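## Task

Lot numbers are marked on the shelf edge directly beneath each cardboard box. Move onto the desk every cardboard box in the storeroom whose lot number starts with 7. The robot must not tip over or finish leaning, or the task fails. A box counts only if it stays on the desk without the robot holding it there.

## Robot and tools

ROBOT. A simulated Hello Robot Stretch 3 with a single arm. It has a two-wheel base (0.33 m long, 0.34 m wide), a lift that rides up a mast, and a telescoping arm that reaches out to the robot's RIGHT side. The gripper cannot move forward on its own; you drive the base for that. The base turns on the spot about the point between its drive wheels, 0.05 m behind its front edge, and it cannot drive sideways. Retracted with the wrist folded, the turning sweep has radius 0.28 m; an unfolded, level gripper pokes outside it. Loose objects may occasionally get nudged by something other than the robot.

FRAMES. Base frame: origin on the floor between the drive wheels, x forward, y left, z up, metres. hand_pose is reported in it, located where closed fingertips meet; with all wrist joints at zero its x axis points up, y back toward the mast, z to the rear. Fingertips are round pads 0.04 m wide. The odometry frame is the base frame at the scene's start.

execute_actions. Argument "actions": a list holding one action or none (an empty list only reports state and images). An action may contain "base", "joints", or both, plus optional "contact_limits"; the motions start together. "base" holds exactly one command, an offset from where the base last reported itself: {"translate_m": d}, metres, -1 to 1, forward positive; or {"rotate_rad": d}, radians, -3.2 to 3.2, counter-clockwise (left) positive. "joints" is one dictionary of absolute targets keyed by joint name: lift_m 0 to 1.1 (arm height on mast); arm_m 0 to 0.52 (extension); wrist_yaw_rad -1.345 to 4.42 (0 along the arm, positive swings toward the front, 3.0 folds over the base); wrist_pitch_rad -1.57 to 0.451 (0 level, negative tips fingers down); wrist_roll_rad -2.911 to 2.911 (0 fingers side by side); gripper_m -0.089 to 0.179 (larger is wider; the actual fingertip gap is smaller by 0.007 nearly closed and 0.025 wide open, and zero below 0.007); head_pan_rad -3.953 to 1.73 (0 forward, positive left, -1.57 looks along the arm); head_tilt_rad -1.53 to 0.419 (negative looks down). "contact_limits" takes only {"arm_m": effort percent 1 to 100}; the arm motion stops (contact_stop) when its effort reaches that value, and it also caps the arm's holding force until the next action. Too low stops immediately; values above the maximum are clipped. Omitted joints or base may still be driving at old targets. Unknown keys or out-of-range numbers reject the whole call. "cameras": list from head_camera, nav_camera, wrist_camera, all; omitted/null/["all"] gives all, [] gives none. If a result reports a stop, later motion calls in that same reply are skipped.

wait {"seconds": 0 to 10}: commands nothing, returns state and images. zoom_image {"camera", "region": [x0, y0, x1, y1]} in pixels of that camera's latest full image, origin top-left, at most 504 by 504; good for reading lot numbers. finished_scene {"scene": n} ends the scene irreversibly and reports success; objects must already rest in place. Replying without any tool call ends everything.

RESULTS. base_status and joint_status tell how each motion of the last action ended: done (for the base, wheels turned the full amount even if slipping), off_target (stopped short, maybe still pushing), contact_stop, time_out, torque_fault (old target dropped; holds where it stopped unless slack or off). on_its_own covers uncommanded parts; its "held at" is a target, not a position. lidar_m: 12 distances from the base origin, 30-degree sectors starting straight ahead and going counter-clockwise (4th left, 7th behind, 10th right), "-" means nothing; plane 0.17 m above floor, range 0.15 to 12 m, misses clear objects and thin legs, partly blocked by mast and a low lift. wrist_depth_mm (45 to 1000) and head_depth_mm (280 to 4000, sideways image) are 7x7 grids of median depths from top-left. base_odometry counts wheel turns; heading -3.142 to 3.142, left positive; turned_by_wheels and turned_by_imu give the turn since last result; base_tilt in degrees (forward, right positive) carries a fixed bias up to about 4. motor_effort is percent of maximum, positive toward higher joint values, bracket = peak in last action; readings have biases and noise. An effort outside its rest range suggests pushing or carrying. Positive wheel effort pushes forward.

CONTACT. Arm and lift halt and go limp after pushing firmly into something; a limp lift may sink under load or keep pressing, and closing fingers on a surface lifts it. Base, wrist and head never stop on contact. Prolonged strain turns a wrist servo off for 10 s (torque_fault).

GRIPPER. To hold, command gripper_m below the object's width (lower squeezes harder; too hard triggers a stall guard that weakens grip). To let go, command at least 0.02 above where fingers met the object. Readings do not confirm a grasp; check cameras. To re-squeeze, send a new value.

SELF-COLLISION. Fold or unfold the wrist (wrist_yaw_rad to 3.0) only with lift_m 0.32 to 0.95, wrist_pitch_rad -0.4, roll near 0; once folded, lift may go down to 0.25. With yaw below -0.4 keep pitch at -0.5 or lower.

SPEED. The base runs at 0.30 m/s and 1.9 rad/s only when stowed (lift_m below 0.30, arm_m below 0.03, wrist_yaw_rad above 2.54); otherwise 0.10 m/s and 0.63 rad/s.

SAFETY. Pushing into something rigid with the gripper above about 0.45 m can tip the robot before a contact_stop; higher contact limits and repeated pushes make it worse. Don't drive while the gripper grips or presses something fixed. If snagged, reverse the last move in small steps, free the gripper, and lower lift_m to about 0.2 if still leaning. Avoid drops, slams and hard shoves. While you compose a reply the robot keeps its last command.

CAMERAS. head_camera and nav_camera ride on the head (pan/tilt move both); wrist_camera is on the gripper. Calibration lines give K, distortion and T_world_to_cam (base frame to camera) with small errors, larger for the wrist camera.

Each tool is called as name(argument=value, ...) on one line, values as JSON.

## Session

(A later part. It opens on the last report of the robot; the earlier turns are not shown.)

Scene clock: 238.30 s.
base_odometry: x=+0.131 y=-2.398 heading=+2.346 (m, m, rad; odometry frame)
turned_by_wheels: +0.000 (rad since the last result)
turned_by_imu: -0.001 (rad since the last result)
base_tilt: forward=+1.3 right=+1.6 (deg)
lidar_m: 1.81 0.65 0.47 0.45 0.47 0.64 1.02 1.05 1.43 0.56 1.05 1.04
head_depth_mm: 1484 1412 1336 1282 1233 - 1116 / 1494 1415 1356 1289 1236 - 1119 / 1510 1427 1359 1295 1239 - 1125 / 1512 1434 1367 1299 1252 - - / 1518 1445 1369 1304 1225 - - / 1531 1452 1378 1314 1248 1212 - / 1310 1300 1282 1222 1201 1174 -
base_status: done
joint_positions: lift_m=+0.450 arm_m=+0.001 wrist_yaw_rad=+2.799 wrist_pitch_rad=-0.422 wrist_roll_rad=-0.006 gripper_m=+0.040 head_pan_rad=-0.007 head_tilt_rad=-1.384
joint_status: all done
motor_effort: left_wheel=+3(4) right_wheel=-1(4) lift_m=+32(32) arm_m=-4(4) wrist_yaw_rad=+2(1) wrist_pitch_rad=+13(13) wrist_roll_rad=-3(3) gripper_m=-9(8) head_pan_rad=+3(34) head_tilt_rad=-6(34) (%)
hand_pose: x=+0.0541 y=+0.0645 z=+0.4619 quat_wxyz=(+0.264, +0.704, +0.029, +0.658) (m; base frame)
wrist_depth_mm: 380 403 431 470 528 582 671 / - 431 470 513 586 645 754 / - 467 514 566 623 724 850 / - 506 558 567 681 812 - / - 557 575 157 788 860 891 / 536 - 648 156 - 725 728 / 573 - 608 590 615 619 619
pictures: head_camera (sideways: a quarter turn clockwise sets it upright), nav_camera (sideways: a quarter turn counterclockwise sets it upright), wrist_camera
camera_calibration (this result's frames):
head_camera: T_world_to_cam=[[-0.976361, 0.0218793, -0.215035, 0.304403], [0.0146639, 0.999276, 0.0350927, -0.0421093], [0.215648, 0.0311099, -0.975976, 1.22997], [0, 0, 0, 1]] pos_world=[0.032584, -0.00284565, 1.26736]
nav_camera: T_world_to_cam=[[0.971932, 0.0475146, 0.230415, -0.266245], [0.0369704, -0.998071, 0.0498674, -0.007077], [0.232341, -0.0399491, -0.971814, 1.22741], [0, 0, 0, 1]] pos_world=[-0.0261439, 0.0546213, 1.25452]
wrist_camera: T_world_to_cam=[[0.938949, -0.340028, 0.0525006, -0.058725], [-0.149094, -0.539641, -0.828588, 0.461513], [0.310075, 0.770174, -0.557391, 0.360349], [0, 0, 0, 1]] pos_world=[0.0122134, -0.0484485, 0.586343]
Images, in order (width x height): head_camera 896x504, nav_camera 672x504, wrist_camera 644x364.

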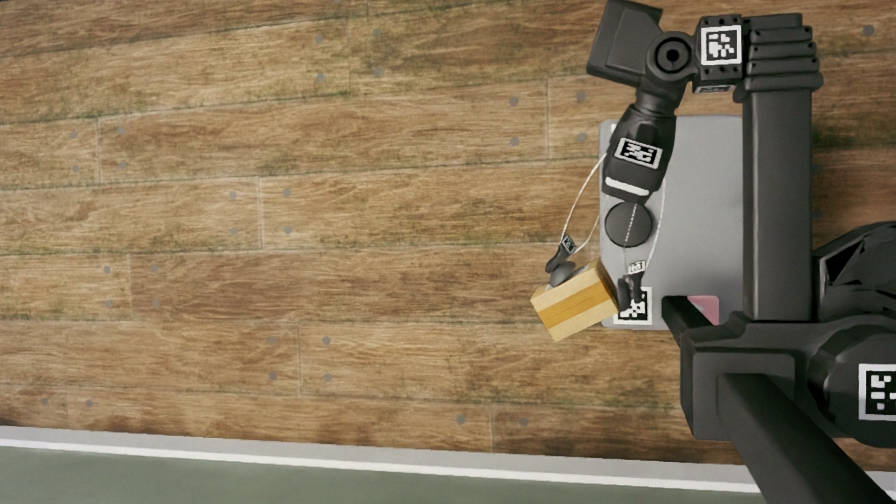

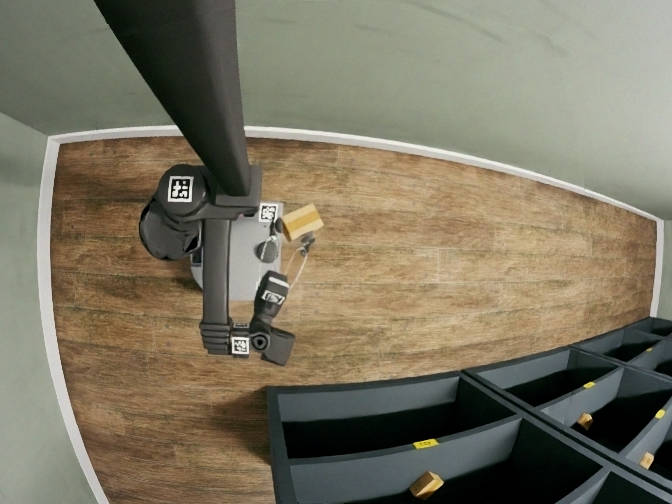

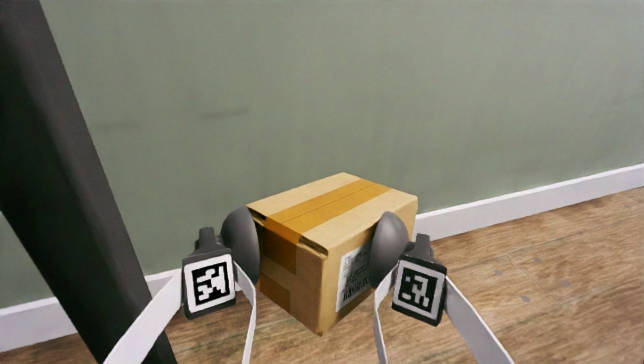

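execute_actions(actions=[{"joints":{"lift_m":0.29},"base":{"translate_m":-0.42}}], cameras=[])

execute_actions(actions=[{"base":{"rotate_rad":1.6}}], cameras=[])

execute_actions(actions=[{"base":{"translate_m":-1.0}}], cameras=[])

execute_actions(actions=[{"base":{"translate_m":-1.0}}], cameras=[])

execute_actions(actions=[{"base":{"translate_m":-0.3}}], cameras=[])

execute_actions(actions=[{"base":{"translate_m":-0.45},"joints":{"lift_m":0.82}}], cameras=[])

execute_actions(actions=[{"joints":{"wrist_yaw_rad":0,"wrist_pitch_rad":-0.3,"head_pan_rad":-1.57,"head_tilt_rad":-0.9}}])

Scene clock: 257.27 s.
base_odometry: x=+0.424 y=-2.698 heading=+2.346 (m, m, rad; odometry frame)
turned_by_wheels: +0.000 (rad since the last result)
turned_by_imu: -0.001 (rad since the last result)
base_tilt: forward=+1.3 right=+1.6 (deg)
lidar_m: 1.80 0.64 0.46 0.45 0.46 0.62 0.60 0.62 0.84 2.25 0.71 1.41
head_depth_mm: 1488 1411 1341 1280 1225 1172 1123 / 1493 1419 1351 1286 1238 - 1125 / 1503 1428 1361 1291 1248 - 1127 / 1509 1433 1358 1299 1248 - - / 1523 1447 1370 1304 1242 - - / 1526 1451 1371 1308 1246 1212 1132 / 1300 1283 1264 1226 1189 1168 1137
base_status: done
joint_positions: lift_m=+0.290 arm_m=+0.001 wrist_yaw_rad=+2.799 wrist_pitch_rad=-0.422 wrist_roll_rad=-0.006 gripper_m=+0.040 head_pan_rad=-0.007 head_tilt_rad=-1.384
joint_status: all done
motor_effort: left_wheel=+2(9) right_wheel=-1(5) lift_m=+31(31) arm_m=-4(4) wrist_yaw_rad=+1(2) wrist_pitch_rad=+13(13) wrist_roll_rad=-3(3) gripper_m=-9(9) head_pan_rad=+2(3) head_tilt_rad=-6(6) (%)
hand_pose: x=+0.0540 y=+0.0645 z=+0.3019 quat_wxyz=(+0.264, +0.704, +0.029, +0.658) (m; base frame)
wrist_depth_mm: 376 397 434 472 522 573 647 / - 431 457 515 563 617 734 / - 461 503 563 622 721 826 / - 500 555 574 679 755 798 / - 534 556 157 622 622 640 / 481 - - 156 - 523 534 / 441 - - 439 452 453 459
pictures: none
No camera images: the call's "cameras" was empty. Leave "cameras" out to get every camera's image.

Scene clock: 259.60 s.
base_odometry: x=+0.424 y=-2.698 heading=-2.338 (m, m, rad; odometry frame)
turned_by_wheels: +1.600 (rad since the last result)
turned_by_imu: +1.578 (rad since the last result)
base_tilt: forward=+1.3 right=+1.6 (deg)
lidar_m: 0.45 0.46 0.62 0.60 0.62 0.85 2.40 0.71 1.41 1.71 0.63 0.46
head_depth_mm: 517 679 981 1273 1231 1173 1129 / 517 678 980 1282 1240 - 1125 / 517 678 981 1285 1240 - 1125 / 517 677 979 1292 1244 - - / 517 677 977 1294 1248 - - / 516 676 978 1302 1251 1215 1135 / 514 673 974 1312 1252 1212 1138
base_status: done
joint_positions: lift_m=+0.290 arm_m=+0.001 wrist_yaw_rad=+2.799 wrist_pitch_rad=-0.422 wrist_roll_rad=-0.006 gripper_m=+0.040 head_pan_rad=-0.006 head_tilt_rad=-1.384
joint_status: not commanded
motor_effort: left_wheel=-1(9) right_wheel=+2(7) lift_m=+32(32) arm_m=-4(4) wrist_yaw_rad=+1(1) wrist_pitch_rad=+13(13) wrist_roll_rad=-3(3) gripper_m=-8(9) head_pan_rad=+3(3) head_tilt_rad=-6(7) (%)
hand_pose: x=+0.0540 y=+0.0645 z=+0.3019 quat_wxyz=(+0.264, +0.704, +0.029, +0.658) (m; base frame)
wrist_depth_mm: 488 520 566 609 624 468 365 / - 551 608 672 675 487 375 / - 609 663 710 717 498 380 / - 658 690 714 671 520 396 / - 602 591 157 610 527 406 / 484 - - 156 - 513 415 / 437 - - 427 446 455 413
pictures: none
No camera images: the call's "cameras" was empty. Leave "cameras" out to get every camera's image.

Scene clock: 264.67 s.
base_odometry: x=+1.118 y=-1.978 heading=-2.338 (m, m, rad; odometry frame)
turned_by_wheels: +0.000 (rad since the last result)
turned_by_imu: +0.000 (rad since the last result)
base_tilt: forward=+1.3 right=+1.6 (deg)
lidar_m: 1.44 0.85 0.63 0.60 0.63 0.86 2.31 1.99 2.65 0.42 0.43 0.59
head_depth_mm: 1483 1409 1344 1270 1226 1172 1126 / 1501 1415 1353 1285 1238 - 1125 / 1509 1424 1350 1293 1240 - 1131 / 1515 1437 1357 1294 1247 - - / 1519 1443 1364 1306 1247 - - / 1527 1452 1373 1311 1248 1207 1138 / 1524 1455 1381 1315 1260 1205 1137
base_status: done
joint_positions: lift_m=+0.290 arm_m=+0.001 wrist_yaw_rad=+2.799 wrist_pitch_rad=-0.422 wrist_roll_rad=-0.006 gripper_m=+0.040 head_pan_rad=-0.006 head_tilt_rad=-1.384
joint_status: not commanded
motor_effort: left_wheel=-1(11) right_wheel=+2(4) lift_m=+31(32) arm_m=-4(4) wrist_yaw_rad=+2(2) wrist_pitch_rad=+13(13) wrist_roll_rad=-3(3) gripper_m=-9(9) head_pan_rad=+2(2) head_tilt_rad=-6(6) (%)
hand_pose: x=+0.0540 y=+0.0645 z=+0.3019 quat_wxyz=(+0.264, +0.704, +0.029, +0.658) (m; base frame)
wrist_depth_mm: 492 526 557 619 674 721 802 / - 568 616 678 722 830 936 / - 615 677 721 794 898 - / - 650 717 716 771 782 801 / - 598 597 157 605 631 645 / 480 - - 156 - 521 539 / 440 - - 430 445 452 459
pictures: none
No camera images: the call's "cameras" was empty. Leave "cameras" out to get every camera's image.

Scene clock: 269.73 s.
base_odometry: x=+1.812 y=-1.258 heading=-2.338 (m, m, rad; odometry frame)
turned_by_wheels: +0.000 (rad since the last result)
turned_by_imu: +0.000 (rad since the last result)
base_tilt: forward=+1.3 right=+1.6 (deg)
lidar_m: 2.30 0.86 0.63 0.61 0.63 0.87 1.32 1.09 1.37 3.65 1.36 1.06
head_depth_mm: 1395 1403 1342 1282 1227 1169 1124 / 1500 1419 1355 1280 1240 - 1130 / 1500 1427 1356 1284 1239 - 1128 / 1508 1429 1363 1296 1244 - - / 1518 1438 1365 1301 1249 - - / 1526 1457 1378 1316 1251 1216 1138 / 1523 1449 1388 1323 1259 1207 1138
base_status: done
joint_positions: lift_m=+0.290 arm_m=+0.001 wrist_yaw_rad=+2.799 wrist_pitch_rad=-0.422 wrist_roll_rad=-0.006 gripper_m=+0.040 head_pan_rad=-0.006 head_tilt_rad=-1.384
joint_status: not commanded
motor_effort: left_wheel=-1(11) right_wheel=+2(5) lift_m=+32(32) arm_m=-4(4) wrist_yaw_rad=+1(1) wrist_pitch_rad=+13(13) wrist_roll_rad=-3(3) gripper_m=-9(9) head_pan_rad=+3(3) head_tilt_rad=-6(6) (%)
hand_pose: x=+0.0540 y=+0.0645 z=+0.3019 quat_wxyz=(+0.264, +0.704, +0.029, +0.658) (m; base frame)
wrist_depth_mm: 489 529 569 609 669 754 841 / - 555 628 673 754 824 965 / - 617 661 726 803 908 - / - 670 704 713 744 767 820 / - 594 607 156 610 633 630 / 489 - - 156 - 527 532 / 441 - - 432 442 451 458
pictures: none
No camera images: the call's "cameras" was empty. Leave "cameras" out to get every camera's image.

Scene clock: 272.53 s.
base_odometry: x=+2.021 y=-1.042 heading=-2.338 (m, m, rad; odometry frame)
turned_by_wheels: +0.000 (rad since the last result)
turned_by_imu: -0.001 (rad since the last result)
base_tilt: forward=+1.3 right=+1.6 (deg)
lidar_m: 1.63 0.87 0.64 0.61 0.64 0.88 1.02 0.88 0.86 3.67 1.78 1.33
head_depth_mm: 1474 1414 1341 1284 1231 1173 1122 / 1499 1418 1349 1284 1236 - 1130 / 1501 1432 1354 1295 1246 - 1128 / 1513 1432 1354 1301 1252 - - / 1515 1440 1368 1308 1243 - - / 1524 1454 1375 1312 1246 1211 1131 / 1527 1452 1387 1320 1252 1204 1136
base_status: done
joint_positions: lift_m=+0.290 arm_m=+0.001 wrist_yaw_rad=+2.799 wrist_pitch_rad=-0.422 wrist_roll_rad=-0.006 gripper_m=+0.040 head_pan_rad=-0.006 head_tilt_rad=-1.384
joint_status: not commanded
motor_effort: left_wheel=-1(10) right_wheel=+2(5) lift_m=+32(32) arm_m=-4(4) wrist_yaw_rad=+1(2) wrist_pitch_rad=+13(13) wrist_roll_rad=-3(3) gripper_m=-8(8) head_pan_rad=+3(3) head_tilt_rad=-6(6) (%)
hand_pose: x=+0.0540 y=+0.0645 z=+0.3019 quat_wxyz=(+0.264, +0.704, +0.029, +0.658) (m; base frame)
wrist_depth_mm: 504 529 584 623 683 762 837 / - 568 618 690 755 846 961 / - 604 663 747 800 942 - / - 649 711 716 778 771 805 / - 583 584 157 632 633 631 / 482 - - 156 - 518 535 / 435 - - 432 439 449 461
pictures: none
No camera images: the call's "cameras" was empty. Leave "cameras" out to get every camera's image.

Scene clock: 278.47 s.
base_odometry: x=+2.333 y=-0.718 heading=-2.338 (m, m, rad; odometry frame)
turned_by_wheels: +0.000 (rad since the last result)
turned_by_imu: -0.001 (rad since the last result)
base_tilt: forward=+1.3 right=+1.6 (deg)
lidar_m: 1.77 0.87 0.64 0.62 0.64 0.60 0.57 0.60 0.64 0.63 2.42 1.77
head_depth_mm: 1491 1417 1336 1283 1230 - 1125 / 1494 1418 1349 1288 1239 - 1129 / 1504 1427 1360 1290 1240 - 1128 / 1512 1437 1358 1303 1242 - 1126 / 1519 1442 1368 1307 413 - 1141 / 1527 1450 1378 1308 422 1210 1144 / 1523 1454 1385 1321 1261 1210 1136
base_status: done
joint_positions: lift_m=+0.820 arm_m=+0.001 wrist_yaw_rad=+2.799 wrist_pitch_rad=-0.422 wrist_roll_rad=-0.006 gripper_m=+0.040 head_pan_rad=-0.006 head_tilt_rad=-1.384
joint_status: all done
motor_effort: left_wheel=-1(10) right_wheel=+2(4) lift_m=+39(41) arm_m=-4(4) wrist_yaw_rad=+1(1) wrist_pitch_rad=+13(13) wrist_roll_rad=-3(3) gripper_m=-9(8) head_pan_rad=+3(2) head_tilt_rad=-6(5) (%)
hand_pose: x=+0.0539 y=+0.0645 z=+0.8316 quat_wxyz=(+0.264, +0.704, +0.029, +0.658) (m; base frame)
wrist_depth_mm: 490 529 554 595 686 754 846 / - 562 609 657 746 846 951 / - 612 672 725 837 945 - / - 678 738 756 913 - - / - 762 764 157 - - - / 725 - 958 156 - - - / 801 - 971 956 - - -
pictures: none
No camera images: the call's "cameras" was empty. Leave "cameras" out to get every camera's image.

Scene clock: 280.87 s.
base_odometry: x=+2.333 y=-0.718 heading=-2.338 (m, m, rad; odometry frame)
turned_by_wheels: +0.000 (rad since the last result)
turned_by_imu: -0.001 (rad since the last result)
base_tilt: forward=+1.3 right=+1.6 (deg)
lidar_m: 1.77 0.87 0.64 0.62 0.64 0.59 0.57 0.60 0.64 0.63 2.42 1.78
head_depth_mm: 1475 1095 877 769 1467 - - / 1490 1107 882 773 1067 - 1081 / 1506 1115 891 560 - - 1090 / 1516 1125 895 774 1455 1268 1130 / 3311 1179 902 788 1464 1274 1132 / 3375 2618 2069 1652 1471 1279 1135 / 3403 2643 2089 1745 1482 1283 1141
base_status: not commanded
joint_positions: lift_m=+0.820 arm_m=+0.001 wrist_yaw_rad=+0.002 wrist_pitch_rad=-0.331 wrist_roll_rad=-0.006 gripper_m=+0.040 head_pan_rad=-1.563 head_tilt_rad=-0.903
joint_status: all done
motor_effort: left_wheel=-2(1) right_wheel=+2(2) lift_m=+39(39) arm_m=-4(4) wrist_yaw_rad=-2(3) wrist_pitch_rad=+19(21) wrist_roll_rad=-3(3) gripper_m=-8(8) head_pan_rad=-4(41) head_tilt_rad=+1(21) (%)
hand_pose: x=-0.0211 y=-0.3809 z=+0.8524 quat_wxyz=(+0.700, +0.118, -0.695, -0.116) (m; base frame)
wrist_depth_mm: - - - - - - 658 / - - - - - 967 652 / - - 753 724 755 789 654 / - - 500 474 526 528 545 / - 422 386 156 399 408 417 / - 339 - 156 - 348 350 / - - - - 576 866 620
pictures: head_camera (sideways: a quarter turn clockwise sets it upright), nav_camera (sideways: a quarter turn counterclockwise sets it upright), wrist_camera
camera_calibration (this result's frames):
head_camera: T_world_to_cam=[[0.00888645, 0.766236, -0.642498, 0.855176], [0.999247, 0.0174566, 0.0346393, -0.0475472], [0.0377577, -0.642323, -0.765504, 0.957603], [0, 0, 0, 1]] pos_world=[0.00375502, -0.0393459, 1.28415]
nav_camera: T_world_to_cam=[[0.0603806, -0.754205, 0.653857, -0.812241], [-0.997627, -0.0238931, 0.0645662, -0.0199386], [-0.0330735, -0.656204, -0.753858, 0.94583], [0, 0, 0, 1]] pos_world=[0.0604341, 0.00758453, 1.2454]
wrist_camera: T_world_to_cam=[[-0.998627, 0.00728539, 0.0518837, -0.0681532], [-0.0419874, 0.481035, -0.875695, 0.964702], [-0.0313376, -0.876671, -0.480068, 0.244001], [0, 0, 0, 1]] pos_world=[-0.0199078, -0.24965, 0.965458]
Images, in order (width x height): head_camera 896x504, nav_camera 672x504, wrist_camera 644x364.

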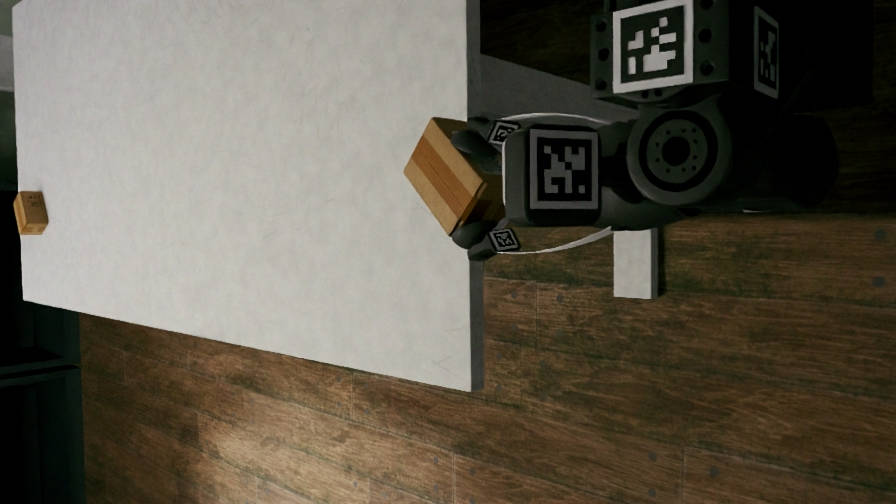

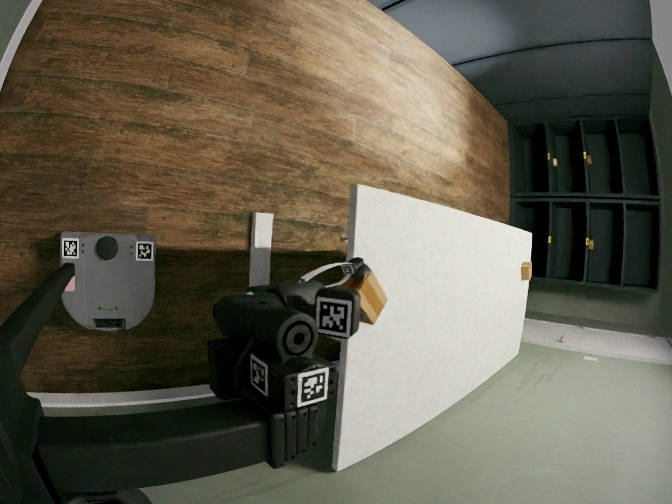

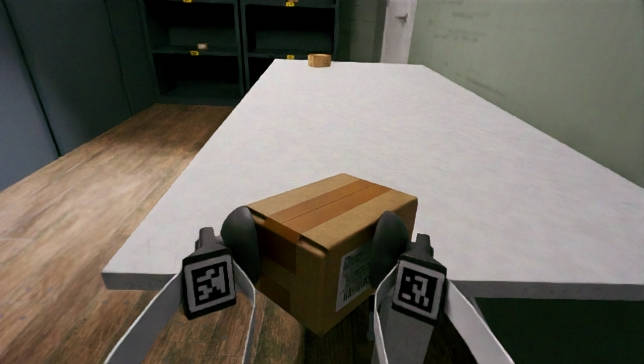

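execute_actions(actions=[{"joints":{"arm_m":0.33,"lift_m":0.76}}], cameras=[])

execute_actions(actions=[{"joints":{"lift_m":0.725}}], cameras=[])

execute_actions(actions=[{"joints":{"gripper_m":0.15}}], cameras=[])

execute_actions(actions=[{"joints":{"arm_m":0.2,"lift_m":0.77}}], cameras=["wrist_camera"])

finished_scene(scene=1)

Scene clock: 293.43 s.
base_odometry: x=+2.333 y=-0.718 heading=-2.338 (m, m, rad; odometry frame)
turned_by_wheels: +0.000 (rad since the last result)
turned_by_imu: -0.002 (rad since the last result)
base_tilt: forward=+1.3 right=+1.7 (deg)
lidar_m: 1.77 0.87 0.64 0.62 0.64 0.60 0.58 0.60 0.64 0.63 2.41 1.78
head_depth_mm: 1467 1095 900 - - 1230 1094 / 1483 1107 - 752 1158 1261 1118 / 1503 1115 - 757 1452 1262 1126 / 1522 1127 893 783 1456 1273 1121 / 3328 1181 903 787 1463 1278 1132 / 3378 2595 2079 1644 1472 1279 1134 / 3405 2655 2096 1736 1481 1290 1137
base_status: not commanded
joint_positions: lift_m=+0.760 arm_m=+0.330 wrist_yaw_rad=+0.000 wrist_pitch_rad=-0.331 wrist_roll_rad=-0.006 gripper_m=+0.040 head_pan_rad=-1.563 head_tilt_rad=-0.902
joint_status: all done
motor_effort: left_wheel=-1(1) right_wheel=+2(2) lift_m=+32(36) arm_m=+4(9) wrist_yaw_rad=-1(1) wrist_pitch_rad=+18(19) wrist_roll_rad=-3(3) gripper_m=-9(9) head_pan_rad=-4(5) head_tilt_rad=+0(1) (%)
hand_pose: x=-0.0214 y=-0.7091 z=+0.7928 quat_wxyz=(+0.700, +0.117, -0.695, -0.116) (m; base frame)
wrist_depth_mm: - - - - - - 660 / - - - 938 - 893 653 / - - 520 534 560 584 584 / - 389 377 361 390 399 413 / - 286 290 157 301 308 311 / 237 236 223 155 - 250 253 / 198 201 202 198 205 211 213
pictures: none
No camera images: the call's "cameras" was empty. Leave "cameras" out to get every camera's image.

Scene clock: 294.57 s.
base_odometry: x=+2.333 y=-0.718 heading=-2.338 (m, m, rad; odometry frame)
turned_by_wheels: +0.000 (rad since the last result)
turned_by_imu: +0.000 (rad since the last result)
base_tilt: forward=+1.3 right=+1.6 (deg)
lidar_m: 1.77 0.87 0.64 0.62 0.64 0.59 0.58 0.60 0.64 0.63 2.42 1.78
head_depth_mm: 1468 1097 878 765 - - 1116 / 1487 1108 941 924 1207 1262 1115 / 1504 1116 961 1575 1447 1262 1123 / 1520 1127 910 782 1454 1274 1127 / 3344 1181 903 789 1460 1278 1134 / 3364 2605 2072 1646 1470 1279 1140 / 3419 2661 2097 1730 1473 1291 1145
base_status: not commanded
joint_positions: lift_m=+0.725 arm_m=+0.330 wrist_yaw_rad=+0.000 wrist_pitch_rad=-0.328 wrist_roll_rad=-0.006 gripper_m=+0.040 head_pan_rad=-1.563 head_tilt_rad=-0.902
joint_status: all done
motor_effort: left_wheel=-2(1) right_wheel=+2(2) lift_m=+31(32) arm_m=+5(4) wrist_yaw_rad=-1(0) wrist_pitch_rad=+17(19) wrist_roll_rad=-3(3) gripper_m=-9(8) head_pan_rad=-4(4) head_tilt_rad=+1(0) (%)
hand_pose: x=-0.0214 y=-0.7094 z=+0.7585 quat_wxyz=(+0.700, +0.116, -0.695, -0.115) (m; base frame)
wrist_depth_mm: - - - - - - 661 / - - 844 771 805 856 655 / - - 426 445 464 482 490 / - 299 305 208 321 329 336 / 234 234 235 156 246 252 256 / 190 192 182 157 - 204 206 / 162 164 165 163 168 172 173
pictures: none
No camera images: the call's "cameras" was empty. Leave "cameras" out to get every camera's image.

Scene clock: 296.17 s.
base_odometry: x=+2.333 y=-0.718 heading=-2.338 (m, m, rad; odometry frame)
turned_by_wheels: +0.000 (rad since the last result)
turned_by_imu: +0.000 (rad since the last result)
base_tilt: forward=+1.3 right=+1.6 (deg)
lidar_m: 1.76 0.87 0.64 0.62 0.64 0.60 0.57 0.60 0.64 0.63 2.42 1.78
head_depth_mm: 1466 1099 879 758 - - 1112 / 1493 1105 941 922 1209 1260 1119 / 1506 1119 958 1576 1450 1264 1117 / 1521 1127 925 783 1458 1270 1132 / 3365 1182 902 789 1469 1280 1130 / 3388 2636 2083 1650 1468 1283 1133 / 3408 2669 2092 1741 1477 1288 1140
base_status: not commanded
joint_positions: lift_m=+0.725 arm_m=+0.330 wrist_yaw_rad=+0.000 wrist_pitch_rad=-0.322 wrist_roll_rad=-0.006 gripper_m=+0.150 head_pan_rad=-1.563 head_tilt_rad=-0.902
joint_status: all done
motor_effort: left_wheel=-1(1) right_wheel=+2(2) lift_m=+32(31) arm_m=+4(5) wrist_yaw_rad=+0(0) wrist_pitch_rad=+13(17) wrist_roll_rad=-3(3) gripper_m=+1(85) head_pan_rad=-4(4) head_tilt_rad=+1(1) (%)
hand_pose: x=-0.0214 y=-0.7100 z=+0.7599 quat_wxyz=(+0.700, +0.114, -0.695, -0.113) (m; base frame)
wrist_depth_mm: - - - - - - 666 / - - 894 800 856 839 657 / - - 441 458 475 486 506 / - 305 313 299 329 335 343 / 239 250 220 164 230 266 262 / 200 - 190 159 197 - 209 / 157 164 166 164 170 168 175
pictures: none
No camera images: the call's "cameras" was empty. Leave "cameras" out to get every camera's image.

Scene clock: 298.37 s.
base_odometry: x=+2.333 y=-0.718 heading=-2.338 (m, m, rad; odometry frame)
turned_by_wheels: +0.000 (rad since the last result)
turned_by_imu: -0.001 (rad since the last result)
base_tilt: forward=+1.3 right=+1.6 (deg)
lidar_m: 1.77 0.87 0.64 0.62 0.64 0.59 0.58 0.60 0.64 0.63 2.41 1.78
head_depth_mm: 1467 1098 877 - - 1242 1094 / 1485 1109 909 - 1206 1258 1117 / 1500 1118 861 - 1421 1265 1123 / 1521 1127 910 784 1456 1277 1124 / 3326 1183 902 788 1470 1280 1131 / 3364 2620 2080 1644 1467 1289 1135 / 3442 2648 2106 1739 1479 1289 1140
base_status: not commanded
joint_positions: lift_m=+0.770 arm_m=+0.200 wrist_yaw_rad=+0.000 wrist_pitch_rad=-0.321 wrist_roll_rad=-0.006 gripper_m=+0.150 head_pan_rad=-1.563 head_tilt_rad=-0.902
joint_status: all done
motor_effort: left_wheel=-1(2) right_wheel=+2(2) lift_m=+38(41) arm_m=-4(3) wrist_yaw_rad=+0(0) wrist_pitch_rad=+12(13) wrist_roll_rad=-3(3) gripper_m=+0(1) head_pan_rad=-5(5) head_tilt_rad=+1(1) (%)
hand_pose: x=-0.0214 y=-0.5810 z=+0.8049 quat_wxyz=(+0.700, +0.114, -0.696, -0.113) (m; base frame)
wrist_depth_mm: - - - - - - 654 / - - - - - 885 656 / - - 587 597 604 630 613 / - - 412 314 426 434 451 / - 320 314 303 326 348 337 / - - 257 262 264 - 271 / 205 214 217 219 224 219 228
pictures: wrist_camera
camera_calibration (this result's frames):
wrist_camera: T_world_to_cam=[[-0.998616, 0.00920241, 0.051787, -0.0633605], [-0.0413224, 0.471904, -0.880681, 1.01807], [-0.0325429, -0.881602, -0.470871, 0.0354571], [0, 0, 0, 1]] pos_world=[-0.02005, -0.448588, 0.916569]
Images, in order (width x height): wrist_camera 644x364.

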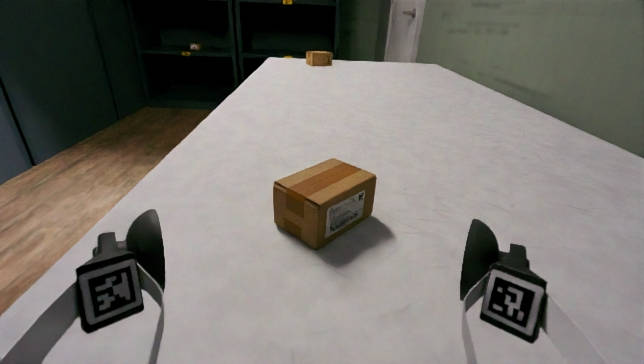

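The scene is finished: the task was done.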